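# Stand the enclosure upright in the marked bay

## Task

Turn the enclosure so it rests upright on its base inside the marked bay, never letting it spin quickly. The arms are fixed at (metres, heading in degrees counter-clockwise from +x): arm1 at x=-0.97 y=+0.32 z=+0.35 heading +0; arm2 at x=-0.96 y=-0.32 z=+0.36 heading +0; arm3 at x=+0.87 y=+0.00 z=+0.62 heading +178. At the end every gripper must release it and the arms must back away; it only counts if the enclosure stays upright without a robot supporting it.

## Robot and tools

Setup: three identical i2rt Big YAM arms named arm1, arm2 and arm3. Each has six revolute joints, a two-finger gripper and a wrist camera. With joints 1 and 6 at zero and the hand level and pointing ahead, the wrist camera rides on top of the hand looking toward the fingertips. Reach is roughly 1.0 m from the joint 1 axis. Two fixed room cameras also exist: cam_high and cam_low. A loose object may occasionally get a brief shove from outside.

Frame: one shared scene frame, origin on the floor, +z up. Arm mounts are listed in the task. arm1 and arm2 sit on the -x side facing +x; arm3 sits on the +x side, higher, facing back toward -x. The hand point is midway between the fingertips; the hand z axis runs along the fingers and the fingers close along hand y. No result line prints the real foot pose.

Tool execute_actions: arguments are "actions" (a list holding one action, or empty) and optional "cameras". An action is an object keyed by robot name ("arm1", "arm2", "arm3"); under each name goes "joints", an object mapping joint names to absolute targets (not offsets). Any subset of joints and robots may be given; all named motions start together and may finish at different moments. Joint names, units and ranges: joint1_rad -2.879 to 2.879 (base yaw, positive counter-clockwise from above, zero points the arm along its mount heading); joint2_rad 0 to 3.141 (shoulder: zero has the upper arm pointing back near horizontal, increasing lifts it up and over forward); joint3_rad 0 to 3.019 (elbow: zero folds the forearm onto the upper arm, increasing opens it); joint4_rad -1.692 to 1.57 (hand pitch, positive tips the fingers up); joint5_rad -1.57 to 1.57 (hand sideways swing, positive to the arm's right); joint6_rad -2.094 to 2.094 (hand roll, positive clockwise viewed from behind the hand); gripper_m 0 to 0.093 metres of fingertip gap. Arrival tolerances are ±0.045, ±0.14, ±0.09, ±0.055, ±0.03, ±0.035 rad and ±0.003 m respectively. Example: {"arm1": {"joints": {"gripper_m": 0.05}}, "arm3": {"joints": {"joint1_rad": 0.3}}}. An unknown key or out-of-range number rejects the whole call and nothing moves. Omitted joints or robots can keep driving toward earlier targets. Each joint moves at its own pace, so the hand may sweep a wide arc between postures. "cameras" accepts names from arm1_cam_wrist, arm2_cam_wrist, arm3_cam_wrist, cam_high, cam_low, all; omitted, null or ["all"] returns every camera, [] returns none. The result gives each robot's state plus images captured at the end, ordered as in the "pictures" line.

Tool wait: {"seconds": 0 to 10}. Commands nothing new; returns the same state and images as an empty action list.

Tool zoom_image: {"camera": name, "region": [x0, y0, x1, y1]} in pixels of that camera's latest full image, top-left is (0,0), at most 504 by 504. Only cameras present in the latest result can be zoomed.

Tool finished_scene: {"scene": integer} ends the current scene after the last command is held; irreversible, and the result reports success and the next task. Replying with no tool call ends everything.

Reading results: joint_status tells how each joint of the last accepted action ended. "off_target": stopped short and may still be pressing. "contact_stop" or "time_out": the old target is dropped and the joint holds where it stopped, except that a timed-out arm joint may keep a target (the original, or one within 0.375, 0.375, 0.113, 0.225, 0.075, 0.3 rad of its position for joints 1 to 6) and keeps pressing, moving on if the path frees up; on_its_own lists such joints. "joint command not followed" (often with a "cause:" line) means a safety check blocked that arm's joint targets, mostly for self or arm-to-arm clearance; the gripper target still runs, blocked joints show "not_followed", and the arm may retry those targets on later actions until new passing targets arrive. Empty calls never show that line. In on_its_own, "held at" is the target being held, not the actual position. To relieve pushing, command a joint to its reported position. Tiny target changes may not move a joint. A joint carrying load sinks after a stop.

Hazards: the arms do not halt on contact and can press very hard. A hard squeeze between two robots fails and ends the run; a hard collision may too. Nothing in the state reports robot-robot contact, and the clearance check ignores fingers, gripper housings and wrist cameras and can react late. Contact through a held or loose object is fine. Do not knock anything out of the work area or onto the floor. Avoid drops, slips, slams and hard pushes, and keep the enclosure from rotating quickly. Finger pads manage roughly 50 to 62 N each, less on some grippers.

Heat: holding loads or pushing warms motors, even while the robot idles between replies. A MOTOR HOT line appears from 85 °C; at 100 °C an OVER-TEMPERATURE FAULT drops that whole arm and its gripper until cooled, and unmet keys then read "limit_stop_at_motor_heat" (resend the target; the gap alone does not prove contact). Some heat carries into the next scene.

Timing: the simulation keeps running while the operator composes a reply, with the robots holding the last command meanwhile; the arms do not wait for one another. Quicker robot motion is better.

Each tool is called after "Call:" as name([rows], argument=value, ...), one row to a line, values as JSON.

## Session

Call:
execute_actions(actions=[])

Scene clock: 0.00 s.
Motor temperatures (°C, as the motors report them): arm1=[22 25 33 25 22 22] | arm2=[23 26 31 24 23 24] | arm3=[22 24 37 22 22 23]
arm1.joint_positions: joint1_rad=-0.411 joint2_rad=+0.424 joint3_rad=+1.312 joint4_rad=-1.403 joint5_rad=+0.184 joint6_rad=-0.057 gripper_m=+0.095
arm1.joint_status: not commanded
arm1.hand: x=-0.8350 y=+0.2326 z=+0.8744 quat_wxyz=(-0.469, -0.192, -0.840, +0.196) (m; scene frame)
arm2.joint_positions: joint1_rad=-0.381 joint2_rad=+0.611 joint3_rad=+1.444 joint4_rad=-1.202 joint5_rad=-0.286 joint6_rad=+0.133 gripper_m=+0.094
arm2.joint_status: not commanded
arm2.hand: x=-0.7388 y=-0.3649 z=+0.9578 quat_wxyz=(-0.574, -0.133, -0.807, -0.048) (m; scene frame)
arm3.joint_positions: joint1_rad=-0.210 joint2_rad=+0.537 joint3_rad=+1.325 joint4_rad=-1.420 joint5_rad=+0.111 joint6_rad=+0.237 gripper_m=+0.095
arm3.joint_status: not commanded
arm3.hand: x=+0.6769 y=+0.0688 z=+1.1288 quat_wxyz=(-0.050, +0.861, -0.237, -0.447) (m; scene frame)
pictures: arm1_cam_wrist, arm2_cam_wrist, arm3_cam_wrist, cam_high, cam_low
Images, in order (width x height): arm1_cam_wrist 504x504, arm2_cam_wrist 504x504, arm3_cam_wrist 504x504, cam_high 504x504, cam_low 504x504.

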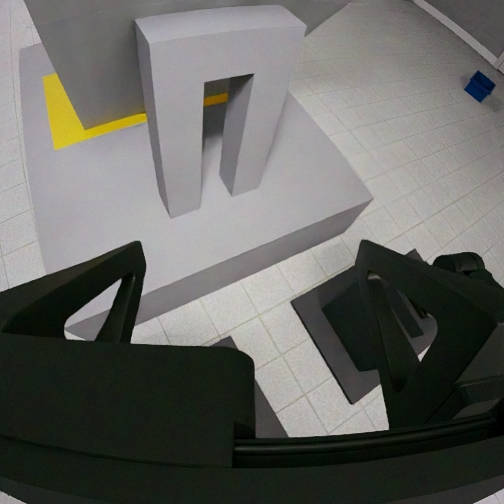

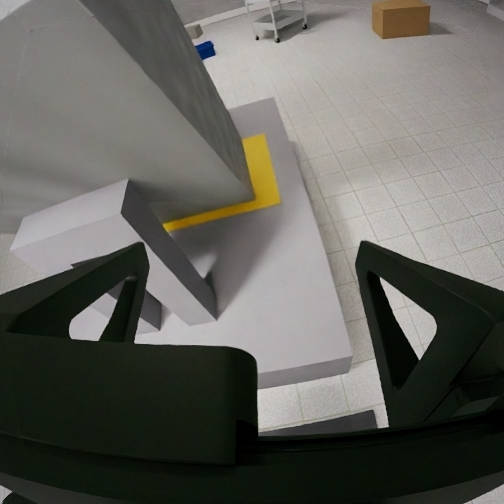

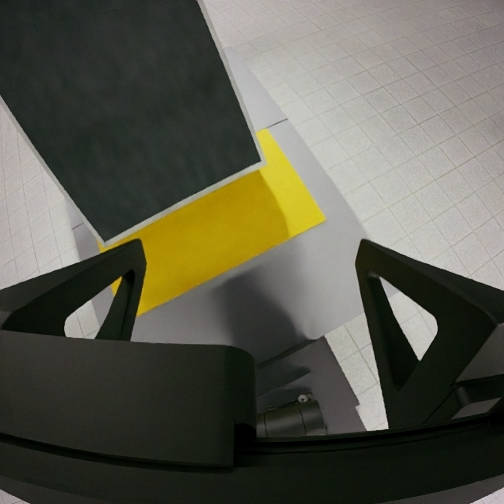

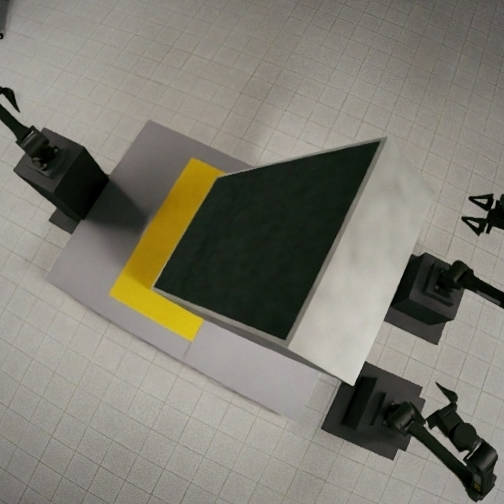

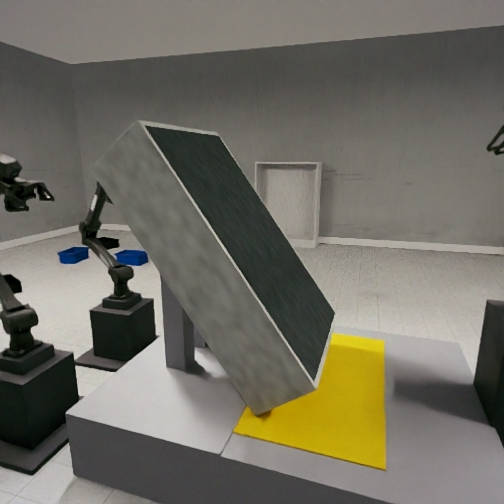

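Call:
execute_actions([
  {"arm1":{"joints":{"joint1_rad":-0.25,"joint2_rad":0.785,"joint3_rad":1.135,"joint4_rad":0.03,"joint5_rad":0,"joint6_rad":0,"gripper_m":0}},"arm2":{"joints":{"joint1_rad":0.23,"joint2_rad":0.785,"joint3_rad":1.125,"joint4_rad":0.03,"joint5_rad":0,"joint6_rad":0,"gripper_m":0}},"arm3":{"joints":{"joint1_rad":0.045,"joint2_rad":1.5,"joint3_rad":1.7,"joint4_rad":0.02,"joint5_rad":0,"joint6_rad":0,"gripper_m":0}}},
])

Scene clock: 33.43 s.
Motor temperatures (°C, as the motors report them): arm1=[22 25 36 26 22 22] | arm2=[23 25 33 25 23 24] | arm3=[22 24 40 22 22 23]
arm1.joint_positions: joint1_rad=-0.255 joint2_rad=+0.790 joint3_rad=+1.118 joint4_rad=+0.004 joint5_rad=+0.003 joint6_rad=-0.011 gripper_m=+0.001
arm1.joint_status: all done
arm1.hand: x=-0.5807 y=+0.2258 z=+0.9990 quat_wxyz=(-0.806, -0.067, -0.578, +0.108) (m; scene frame)
arm2.joint_positions: joint1_rad=+0.228 joint2_rad=+0.776 joint3_rad=+1.093 joint4_rad=+0.010 joint5_rad=-0.003 joint6_rad=+0.012 gripper_m=+0.000
arm2.joint_status: all done
arm2.hand: x=-0.5853 y=-0.2353 z=+1.0025 quat_wxyz=(-0.810, +0.061, -0.575, -0.097) (m; scene frame)
arm3.joint_positions: joint1_rad=+0.038 joint2_rad=+1.495 joint3_rad=+1.676 joint4_rad=+0.005 joint5_rad=+0.002 joint6_rad=+0.012 gripper_m=+0.001
arm3.joint_status: all done
arm3.hand: x=+0.1854 y=+0.0003 z=+1.2441 quat_wxyz=(+0.007, +0.641, -0.005, -0.767) (m; scene frame)
pictures: arm1_cam_wrist, arm2_cam_wrist, arm3_cam_wrist, cam_high, cam_low
Images, in order (width x height): arm1_cam_wrist 504x504, arm2_cam_wrist 504x504, arm3_cam_wrist 504x504, cam_high 504x504, cam_low 504x504.

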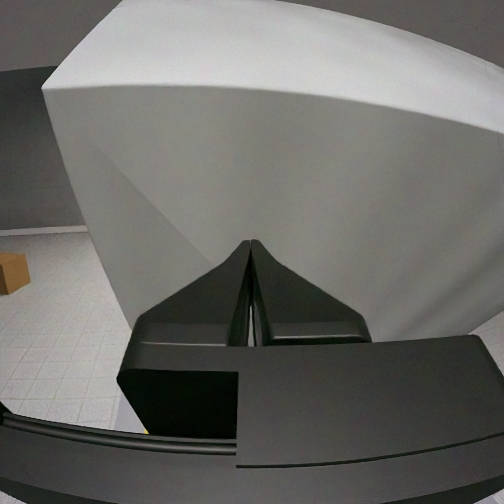

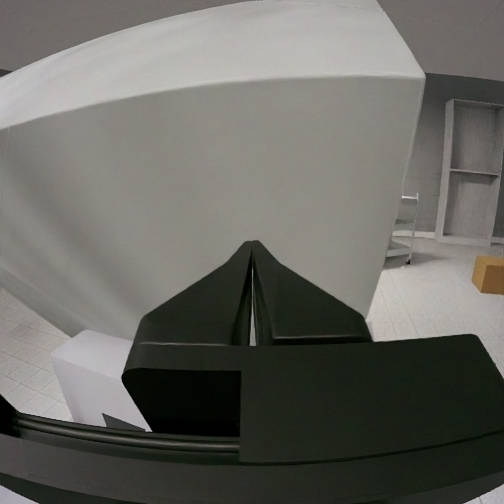

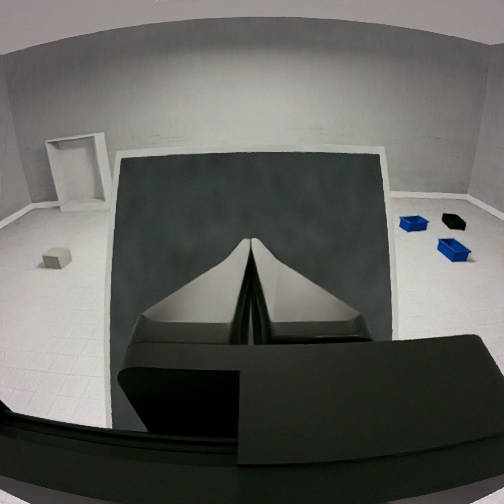

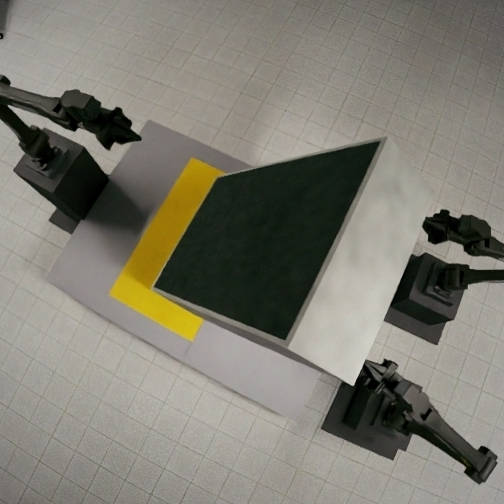

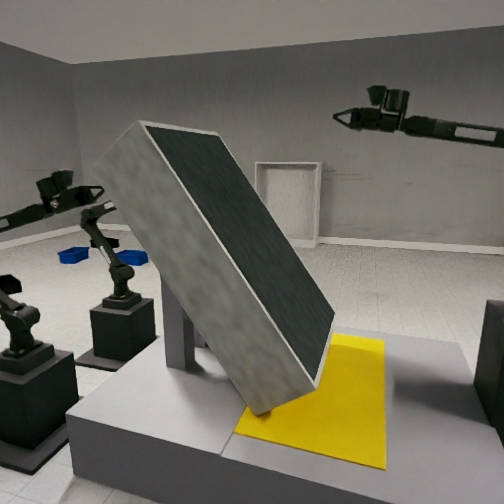

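Call:
execute_actions([
  {"arm1":{"joints":{"joint2_rad":0.96,"joint3_rad":1.27}},"arm2":{"joints":{"joint2_rad":0.96,"joint3_rad":1.255}},"arm3":{"joints":{"joint2_rad":1.75,"joint3_rad":1.88}}},
], cameras=["cam_low"])

Scene clock: 41.17 s.
Motor temperatures (°C, as the motors report them): arm1=[22 25 37 26 22 22] | arm2=[23 25 34 25 23 24] | arm3=[22 25 41 22 22 23]
arm1.joint_positions: joint1_rad=-0.256 joint2_rad=+0.915 joint3_rad=+1.194 joint4_rad=+0.005 joint5_rad=+0.009 joint6_rad=-0.010 gripper_m=+0.001
arm1.joint_status: all done
arm1.hand: x=-0.5322 y=+0.2119 z=+0.9945 quat_wxyz=(-0.792, -0.072, -0.597, +0.109) (m; scene frame)
arm2.joint_positions: joint1_rad=+0.232 joint2_rad=+0.898 joint3_rad=+1.178 joint4_rad=+0.012 joint5_rad=-0.008 joint6_rad=+0.012 gripper_m=+0.000
arm2.joint_status: all done
arm2.hand: x=-0.5406 y=-0.2224 z=+1.0060 quat_wxyz=(-0.800, +0.066, -0.589, -0.099) (m; scene frame)
arm3.joint_positions: joint1_rad=+0.038 joint2_rad=+1.762 joint3_rad=+1.820 joint4_rad=+0.008 joint5_rad=+0.002 joint6_rad=+0.012 gripper_m=+0.001
arm3.joint_status: all done
arm3.hand: x=+0.0772 y=-0.0006 z=+1.1435 quat_wxyz=(+0.007, +0.686, -0.005, -0.727) (m; scene frame)
pictures: cam_low
Images, in order (width x height): cam_low 504x504.

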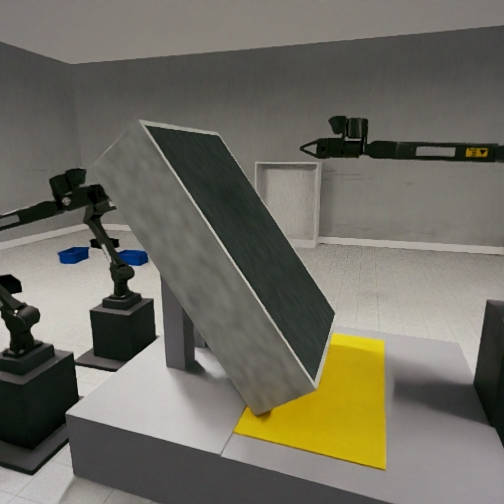

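Call:
execute_actions([
  {"arm1":{"joints":{"joint1_rad":-0.235,"joint2_rad":1.12,"joint3_rad":1.40}},"arm2":{"joints":{"joint1_rad":0.215,"joint2_rad":1.11,"joint3_rad":1.38}},"arm3":{"joints":{"joint2_rad":1.88,"joint3_rad":1.96}}},
], cameras=["cam_low"])

Scene clock: 51.20 s.
Motor temperatures (°C, as the motors report them): arm1=[22 25 40 26 22 22] | arm2=[23 25 37 25 23 24] | arm3=[22 26 43 22 22 23]
arm1.joint_positions: joint1_rad=-0.246 joint2_rad=+1.074 joint3_rad=+1.331 joint4_rad=+0.007 joint5_rad=+0.007 joint6_rad=-0.010 gripper_m=+0.001
arm1.joint_status: all done
arm1.hand: x=-0.4729 y=+0.2024 z=+1.0050 quat_wxyz=(-0.786, -0.070, -0.605, +0.103) (m; scene frame)
arm2.joint_positions: joint1_rad=+0.222 joint2_rad=+1.059 joint3_rad=+1.317 joint4_rad=+0.010 joint5_rad=-0.011 joint6_rad=+0.011 gripper_m=+0.000
arm2.joint_status: all done
arm2.hand: x=-0.4806 y=-0.2129 z=+1.0175 quat_wxyz=(-0.793, +0.066, -0.599, -0.095) (m; scene frame)
arm3.joint_positions: joint1_rad=+0.038 joint2_rad=+1.895 joint3_rad=+1.906 joint4_rad=+0.008 joint5_rad=+0.002 joint6_rad=+0.012 gripper_m=+0.001
arm3.joint_status: all done
arm3.hand: x=+0.0300 y=-0.0010 z=+1.0913 quat_wxyz=(+0.007, +0.704, -0.005, -0.711) (m; scene frame)
pictures: cam_low
Images, in order (width x height): cam_low 504x504.

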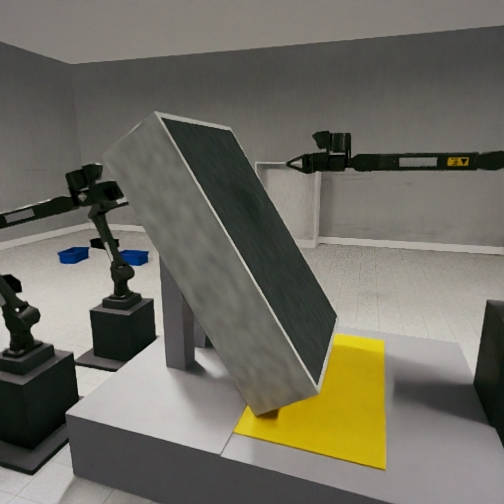

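Call:
execute_actions([
  {"arm1":{"joints":{"joint1_rad":-0.22,"joint2_rad":1.28,"joint3_rad":1.54}},"arm2":{"joints":{"joint1_rad":0.20,"joint2_rad":1.27,"joint3_rad":1.515}},"arm3":{"joints":{"joint2_rad":2.0,"joint3_rad":2.05}}},
], cameras=["cam_low"])

Scene clock: 57.63 s.
Motor temperatures (°C, as the motors report them): arm1=[22 25 41 26 22 22] | arm2=[23 25 37 25 23 24] | arm3=[22 26 44 22 22 23]
arm1.joint_positions: joint1_rad=-0.234 joint2_rad=+1.248 joint3_rad=+1.483 joint4_rad=+0.012 joint5_rad=+0.007 joint6_rad=-0.009 gripper_m=+0.001
arm1.joint_status: all done
arm1.hand: x=-0.4050 y=+0.1931 z=+1.0079 quat_wxyz=(-0.782, -0.067, -0.612, +0.098) (m; scene frame)
arm2.joint_positions: joint1_rad=+0.210 joint2_rad=+1.236 joint3_rad=+1.466 joint4_rad=+0.015 joint5_rad=-0.009 joint6_rad=+0.011 gripper_m=+0.000
arm2.joint_status: all done
arm2.hand: x=-0.4108 y=-0.2050 z=+1.0191 quat_wxyz=(-0.786, +0.062, -0.608, -0.089) (m; scene frame)
arm3.joint_positions: joint1_rad=+0.038 joint2_rad=+2.012 joint3_rad=+1.990 joint4_rad=+0.008 joint5_rad=+0.002 joint6_rad=+0.012 gripper_m=+0.001
arm3.joint_status: all done
arm3.hand: x=-0.0075 y=-0.0013 z=+1.0473 quat_wxyz=(+0.006, +0.715, -0.005, -0.699) (m; scene frame)
pictures: cam_low
Images, in order (width x height): cam_low 504x504.

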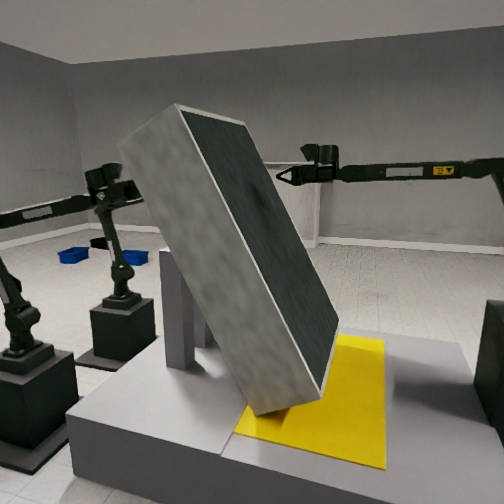

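Call:
execute_actions([
  {"arm1":{"joints":{"joint1_rad":-0.205,"joint2_rad":1.44,"joint3_rad":1.69}},"arm2":{"joints":{"joint1_rad":0.185,"joint2_rad":1.43,"joint3_rad":1.665}}},
], cameras=["cam_low"])

Scene clock: 71.30 s.
Motor temperatures (°C, as the motors report them): arm1=[22 25 43 26 22 22] | arm2=[23 26 38 25 23 24] | arm3=[22 27 45 22 22 23]
arm1.joint_positions: joint1_rad=-0.216 joint2_rad=+1.427 joint3_rad=+1.637 joint4_rad=+0.015 joint5_rad=+0.004 joint6_rad=-0.009 gripper_m=+0.001
arm1.joint_status: all done
arm1.hand: x=-0.3321 y=+0.1885 z=+0.9967 quat_wxyz=(-0.776, -0.061, -0.622, +0.089) (m; scene frame)
arm2.joint_positions: joint1_rad=+0.196 joint2_rad=+1.417 joint3_rad=+1.620 joint4_rad=+0.019 joint5_rad=-0.006 joint6_rad=+0.011 gripper_m=+0.000
arm2.joint_status: all done
arm2.hand: x=-0.3375 y=-0.1996 z=+1.0090 quat_wxyz=(-0.780, +0.057, -0.618, -0.082) (m; scene frame)
arm3.joint_positions: joint1_rad=+0.038 joint2_rad=+2.012 joint3_rad=+1.990 joint4_rad=+0.008 joint5_rad=+0.002 joint6_rad=+0.012 gripper_m=+0.001
arm3.joint_status: not commanded
arm3.hand: x=-0.0075 y=-0.0013 z=+1.0473 quat_wxyz=(+0.006, +0.715, -0.005, -0.699) (m; scene frame)
pictures: cam_low
Images, in order (width x height): cam_low 504x504.

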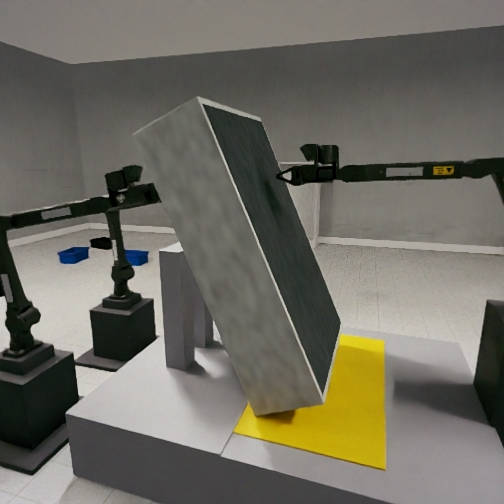

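Call:
execute_actions([
  {"arm1":{"joints":{"joint1_rad":-0.195,"joint2_rad":1.585,"joint3_rad":1.85}},"arm2":{"joints":{"joint1_rad":0.175,"joint2_rad":1.575,"joint3_rad":1.825}}},
], cameras=["cam_low"])

Scene clock: 81.13 s.
Motor temperatures (°C, as the motors report them): arm1=[22 25 43 26 22 22] | arm2=[23 26 38 25 23 24] | arm3=[22 28 45 22 22 23]
arm1.joint_positions: joint1_rad=-0.203 joint2_rad=+1.586 joint3_rad=+1.786 joint4_rad=+0.015 joint5_rad=+0.002 joint6_rad=-0.009 gripper_m=+0.001
arm1.joint_status: all done
arm1.hand: x=-0.2698 y=+0.1845 z=+0.9839 quat_wxyz=(-0.773, -0.057, -0.626, +0.084) (m; scene frame)
arm2.joint_positions: joint1_rad=+0.183 joint2_rad=+1.572 joint3_rad=+1.773 joint4_rad=+0.018 joint5_rad=-0.003 joint6_rad=+0.011 gripper_m=+0.000
arm2.joint_status: all done
arm2.hand: x=-0.2774 y=-0.1980 z=+1.0026 quat_wxyz=(-0.780, +0.052, -0.619, -0.076) (m; scene frame)
arm3.joint_positions: joint1_rad=+0.038 joint2_rad=+1.998 joint3_rad=+1.995 joint4_rad=+0.008 joint5_rad=+0.002 joint6_rad=+0.012 gripper_m=+0.001
arm3.joint_status: not commanded
arm3.hand: x=-0.0035 y=-0.0012 z=+1.0616 quat_wxyz=(+0.007, +0.708, -0.005, -0.706) (m; scene frame)
pictures: cam_low
Images, in order (width x height): cam_low 504x504.

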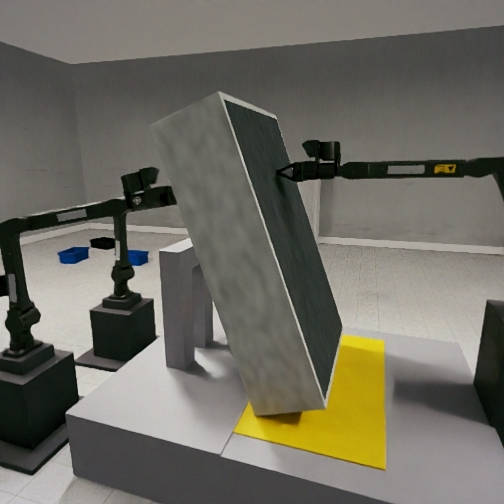

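Call:
execute_actions([
  {"arm1":{"joints":{"joint2_rad":1.70,"joint3_rad":1.99}},"arm2":{"joints":{"joint2_rad":1.69,"joint3_rad":1.96}},"arm3":{"joints":{"joint2_rad":1.89,"joint3_rad":1.83}}},
], cameras=["cam_low"])

Scene clock: 91.37 s.
Motor temperatures (°C, as the motors report them): arm1=[22 26 44 26 22 22] | arm2=[23 26 38 25 23 24] | arm3=[22 28 45 22 22 23]
arm1.joint_positions: joint1_rad=-0.200 joint2_rad=+1.695 joint3_rad=+1.914 joint4_rad=+0.015 joint5_rad=-0.001 joint6_rad=-0.009 gripper_m=+0.001
arm1.joint_status: all done
arm1.hand: x=-0.2319 y=+0.1796 z=+0.9850 quat_wxyz=(-0.780, -0.054, -0.619, +0.082) (m; scene frame)
arm2.joint_positions: joint1_rad=+0.182 joint2_rad=+1.696 joint3_rad=+1.900 joint4_rad=+0.015 joint5_rad=-0.003 joint6_rad=+0.011 gripper_m=+0.000
arm2.joint_status: all done
arm2.hand: x=-0.2314 y=-0.1907 z=+0.9923 quat_wxyz=(-0.780, +0.052, -0.619, -0.075) (m; scene frame)
arm3.joint_positions: joint1_rad=+0.038 joint2_rad=+1.883 joint3_rad=+1.837 joint4_rad=+0.008 joint5_rad=+0.001 joint6_rad=+0.012 gripper_m=+0.001
arm3.joint_status: all done
arm3.hand: x=+0.0348 y=-0.0011 z=+1.0577 quat_wxyz=(+0.007, +0.724, -0.005, -0.690) (m; scene frame)
pictures: cam_low
Images, in order (width x height): cam_low 504x504.

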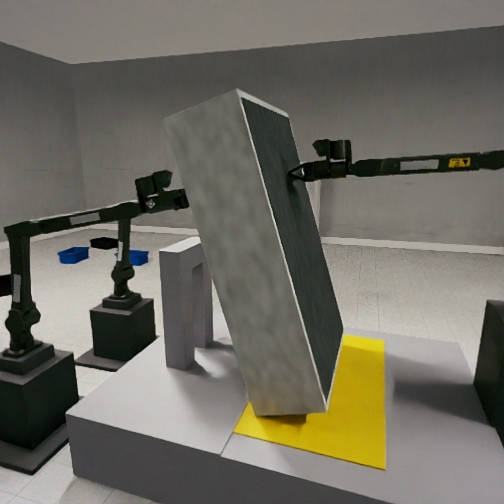

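Call:
execute_actions([
  {"arm1":{"joints":{"joint2_rad":1.825,"joint3_rad":2.14}},"arm2":{"joints":{"joint2_rad":1.81,"joint3_rad":2.11}},"arm3":{"joints":{"joint2_rad":1.785,"joint3_rad":1.70}}},
], cameras=["cam_low"])

Scene clock: 98.70 s.
Motor temperatures (°C, as the motors report them): arm1=[22 26 45 26 22 22] | arm2=[23 27 38 25 23 24] | arm3=[22 28 44 22 22 23]
arm1.joint_positions: joint1_rad=-0.200 joint2_rad=+1.821 joint3_rad=+2.065 joint4_rad=+0.015 joint5_rad=-0.001 joint6_rad=-0.009 gripper_m=+0.001
arm1.joint_status: all done
arm1.hand: x=-0.1909 y=+0.1715 z=+0.9824 quat_wxyz=(-0.787, -0.053, -0.609, +0.083) (m; scene frame)
arm2.joint_positions: joint1_rad=+0.182 joint2_rad=+1.815 joint3_rad=+2.046 joint4_rad=+0.015 joint5_rad=-0.003 joint6_rad=+0.011 gripper_m=+0.000
arm2.joint_status: all done
arm2.hand: x=-0.1928 y=-0.1838 z=+0.9926 quat_wxyz=(-0.788, +0.051, -0.609, -0.076) (m; scene frame)
arm3.joint_positions: joint1_rad=+0.038 joint2_rad=+1.741 joint3_rad=+1.694 joint4_rad=+0.009 joint5_rad=+0.001 joint6_rad=+0.012 gripper_m=+0.001
arm3.joint_status: all done
arm3.hand: x=+0.0846 y=-0.0016 z=+1.0805 quat_wxyz=(+0.007, +0.723, -0.004, -0.691) (m; scene frame)
pictures: cam_low
Images, in order (width x height): cam_low 504x504.

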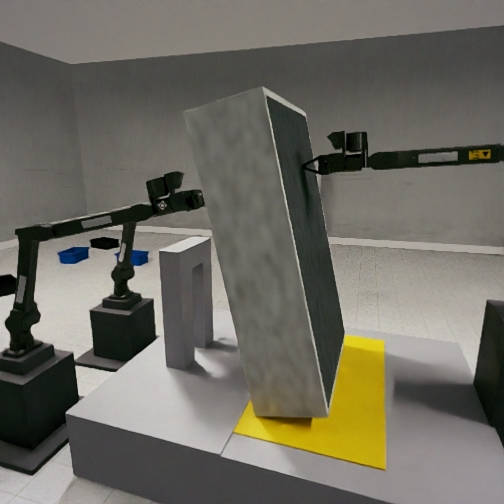

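Call:
execute_actions([
  {"arm3":{"joints":{"joint2_rad":1.68,"joint3_rad":1.555}}},
], cameras=["cam_low"])

Scene clock: 106.73 s.
Motor temperatures (°C, as the motors report them): arm1=[22 27 45 26 22 22] | arm2=[23 27 39 25 23 24] | arm3=[22 27 43 22 22 23]
arm1.joint_positions: joint1_rad=-0.200 joint2_rad=+1.821 joint3_rad=+2.065 joint4_rad=+0.015 joint5_rad=-0.001 joint6_rad=-0.009 gripper_m=+0.001
arm1.joint_status: not commanded
arm1.hand: x=-0.1909 y=+0.1715 z=+0.9824 quat_wxyz=(-0.787, -0.053, -0.609, +0.083) (m; scene frame)
arm2.joint_positions: joint1_rad=+0.182 joint2_rad=+1.815 joint3_rad=+2.046 joint4_rad=+0.015 joint5_rad=-0.003 joint6_rad=+0.011 gripper_m=+0.000
arm2.joint_status: not commanded
arm2.hand: x=-0.1928 y=-0.1838 z=+0.9926 quat_wxyz=(-0.788, +0.051, -0.609, -0.076) (m; scene frame)
arm3.joint_positions: joint1_rad=+0.039 joint2_rad=+1.628 joint3_rad=+1.516 joint4_rad=-0.011 joint5_rad=+0.001 joint6_rad=+0.012 gripper_m=+0.001
arm3.joint_status: all done
arm3.hand: x=+0.1302 y=-0.0023 z=+1.0477 quat_wxyz=(+0.007, +0.752, -0.004, -0.659) (m; scene frame)
pictures: cam_low
Images, in order (width x height): cam_low 504x504.

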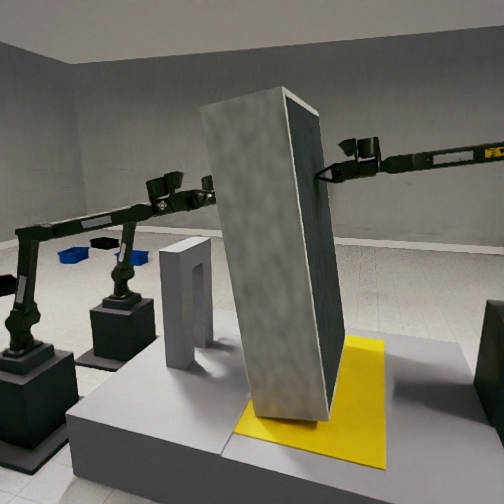

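Call:
execute_actions([
  {"arm3":{"joints":{"joint2_rad":1.585,"joint3_rad":1.44}},"arm1":{"joints":{"joint2_rad":1.6,"joint3_rad":1.85}},"arm2":{"joints":{"joint2_rad":1.6,"joint3_rad":1.85}}},
], cameras=["cam_low"])

Scene clock: 115.07 s.
Motor temperatures (°C, as the motors report them): arm1=[22 27 45 26 22 22] | arm2=[23 27 39 25 23 24] | arm3=[22 27 44 23 22 23]
arm1.joint_positions: joint1_rad=-0.200 joint2_rad=+1.593 joint3_rad=+1.856 joint4_rad=+0.015 joint5_rad=-0.001 joint6_rad=-0.009 gripper_m=+0.001
arm1.joint_status: all done
arm1.hand: x=-0.2756 y=+0.1885 z=+1.0218 quat_wxyz=(-0.793, -0.052, -0.601, +0.083) (m; scene frame)
arm2.joint_positions: joint1_rad=+0.182 joint2_rad=+1.597 joint3_rad=+1.849 joint4_rad=+0.018 joint5_rad=-0.003 joint6_rad=+0.011 gripper_m=+0.000
arm2.joint_status: all done
arm2.hand: x=-0.2756 y=-0.1987 z=+1.0321 quat_wxyz=(-0.796, +0.050, -0.599, -0.076) (m; scene frame)
arm3.joint_positions: joint1_rad=+0.042 joint2_rad=+1.507 joint3_rad=+1.374 joint4_rad=-0.028 joint5_rad=-0.001 joint6_rad=+0.012 gripper_m=+0.001
arm3.joint_status: all done
arm3.hand: x=+0.1784 y=-0.0038 z=+1.0387 quat_wxyz=(+0.008, +0.765, -0.002, -0.645) (m; scene frame)
pictures: cam_low
Images, in order (width x height): cam_low 504x504.

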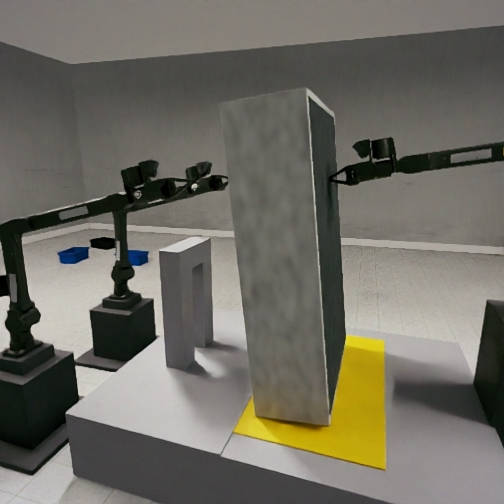

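Call:
execute_actions([
  {"arm3":{"joints":{"joint2_rad":1.505,"joint3_rad":1.325}},"arm1":{"joints":{"joint2_rad":1.4,"joint3_rad":1.68}},"arm2":{"joints":{"joint2_rad":1.4,"joint3_rad":1.68}}},
], cameras=["cam_low"])

Scene clock: 124.60 s.
Motor temperatures (°C, as the motors report them): arm1=[22 27 43 26 22 22] | arm2=[23 27 37 25 23 24] | arm3=[22 26 45 23 22 23]
arm1.joint_positions: joint1_rad=-0.200 joint2_rad=+1.394 joint3_rad=+1.681 joint4_rad=+0.015 joint5_rad=-0.001 joint6_rad=-0.009 gripper_m=+0.001
arm1.joint_status: all done
arm1.hand: x=-0.3540 y=+0.2041 z=+1.0437 quat_wxyz=(-0.800, -0.051, -0.592, +0.084) (m; scene frame)
arm2.joint_positions: joint1_rad=+0.182 joint2_rad=+1.395 joint3_rad=+1.672 joint4_rad=+0.018 joint5_rad=-0.003 joint6_rad=+0.011 gripper_m=+0.000
arm2.joint_status: all done
arm2.hand: x=-0.3555 y=-0.2130 z=+1.0539 quat_wxyz=(-0.803, +0.049, -0.589, -0.077) (m; scene frame)
arm3.joint_positions: joint1_rad=+0.044 joint2_rad=+1.398 joint3_rad=+1.247 joint4_rad=-0.041 joint5_rad=-0.001 joint6_rad=+0.012 gripper_m=+0.001
arm3.joint_status: all done
arm3.hand: x=+0.2226 y=-0.0051 z=+1.0276 quat_wxyz=(+0.009, +0.774, -0.001, -0.633) (m; scene frame)
pictures: cam_low
Images, in order (width x height): cam_low 504x504.

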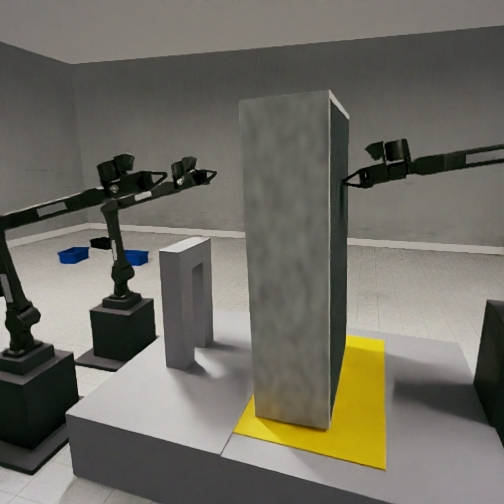

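Call:
execute_actions([
  {"arm3":{"joints":{"joint2_rad":1.425,"joint3_rad":1.215}},"arm1":{"joints":{"joint2_rad":1.2,"joint3_rad":1.5}},"arm2":{"joints":{"joint2_rad":1.2,"joint3_rad":1.5}}},
], cameras=["cam_low"])

Scene clock: 132.87 s.
Motor temperatures (°C, as the motors report them): arm1=[22 27 41 26 22 22] | arm2=[23 27 36 25 23 24] | arm3=[22 25 47 23 22 23]
arm1.joint_positions: joint1_rad=-0.200 joint2_rad=+1.193 joint3_rad=+1.504 joint4_rad=+0.015 joint5_rad=-0.001 joint6_rad=-0.009 gripper_m=+0.001
arm1.joint_status: all done
arm1.hand: x=-0.4340 y=+0.2200 z=+1.0509 quat_wxyz=(-0.807, -0.050, -0.582, +0.085) (m; scene frame)
arm2.joint_positions: joint1_rad=+0.182 joint2_rad=+1.195 joint3_rad=+1.495 joint4_rad=+0.018 joint5_rad=-0.003 joint6_rad=+0.011 gripper_m=+0.000
arm2.joint_status: all done
arm2.hand: x=-0.4351 y=-0.2273 z=+1.0592 quat_wxyz=(-0.810, +0.048, -0.580, -0.078) (m; scene frame)
arm3.joint_positions: joint1_rad=+0.046 joint2_rad=+1.308 joint3_rad=+1.138 joint4_rad=-0.031 joint5_rad=-0.003 joint6_rad=+0.012 gripper_m=+0.001
arm3.joint_status: all done
arm3.hand: x=+0.2591 y=-0.0062 z=+1.0171 quat_wxyz=(+0.010, +0.777, +0.000, -0.629) (m; scene frame)
pictures: cam_low
Images, in order (width x height): cam_low 504x504.

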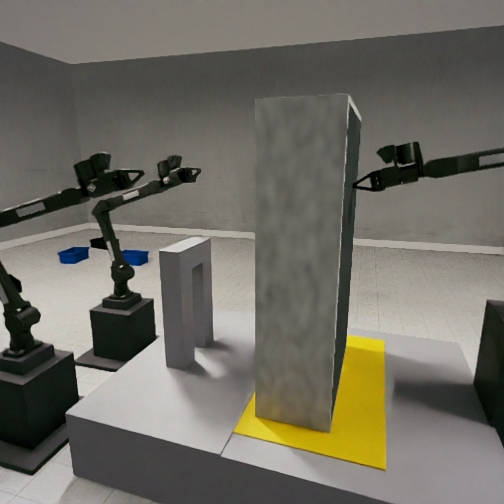

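Call:
execute_actions([
  {"arm3":{"joints":{"joint2_rad":0.6,"joint3_rad":0.9,"joint4_rad":-0.5}},"arm1":{"joints":{"joint1_rad":0,"joint2_rad":0.55,"joint3_rad":1.0,"joint4_rad":-0.3}},"arm2":{"joints":{"joint1_rad":0,"joint2_rad":0.55,"joint3_rad":1.0,"joint4_rad":-0.3}}},
], cameras=["cam_low","cam_high"])

Scene clock: 146.37 s.
Motor temperatures (°C, as the motors report them): arm1=[22 26 40 26 22 22] | arm2=[23 27 36 25 23 24] | arm3=[22 25 48 23 22 23]
arm1.joint_positions: joint1_rad=+0.007 joint2_rad=+0.541 joint3_rad=+1.007 joint4_rad=-0.287 joint5_rad=-0.001 joint6_rad=-0.009 gripper_m=+0.001
arm1.joint_status: all done
arm1.hand: x=-0.6506 y=+0.3280 z=+0.9472 quat_wxyz=(-0.766, +0.010, -0.643, +0.001) (m; scene frame)
arm2.joint_positions: joint1_rad=-0.008 joint2_rad=+0.549 joint3_rad=+0.998 joint4_rad=-0.294 joint5_rad=+0.001 joint6_rad=+0.011 gripper_m=+0.000
arm2.joint_status: all done
arm2.hand: x=-0.6489 y=-0.3275 z=+0.9492 quat_wxyz=(-0.763, -0.010, -0.646, +0.000) (m; scene frame)
arm3.joint_positions: joint1_rad=+0.046 joint2_rad=+0.596 joint3_rad=+0.883 joint4_rad=-0.491 joint5_rad=-0.002 joint6_rad=+0.012 gripper_m=+0.001
arm3.joint_status: all done
arm3.hand: x=+0.5113 y=-0.0026 z=+1.0766 quat_wxyz=(+0.010, +0.778, +0.000, -0.628) (m; scene frame)
pictures: cam_high, cam_low
Images, in order (width x height): cam_high 504x504, cam_low 504x504.

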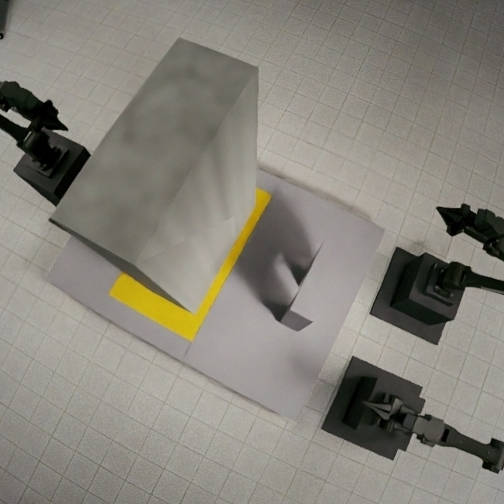

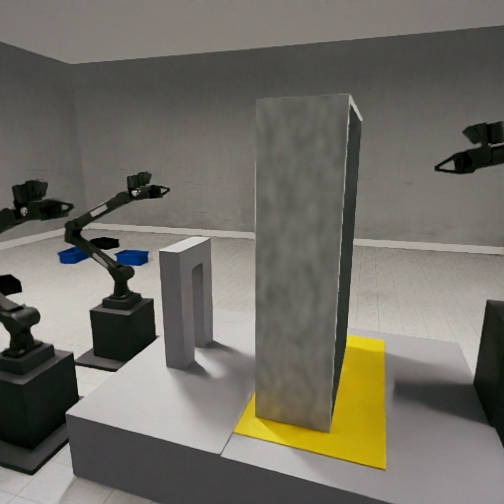

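Call:
finished_scene(scene=2)

The scene is finished: the task was done.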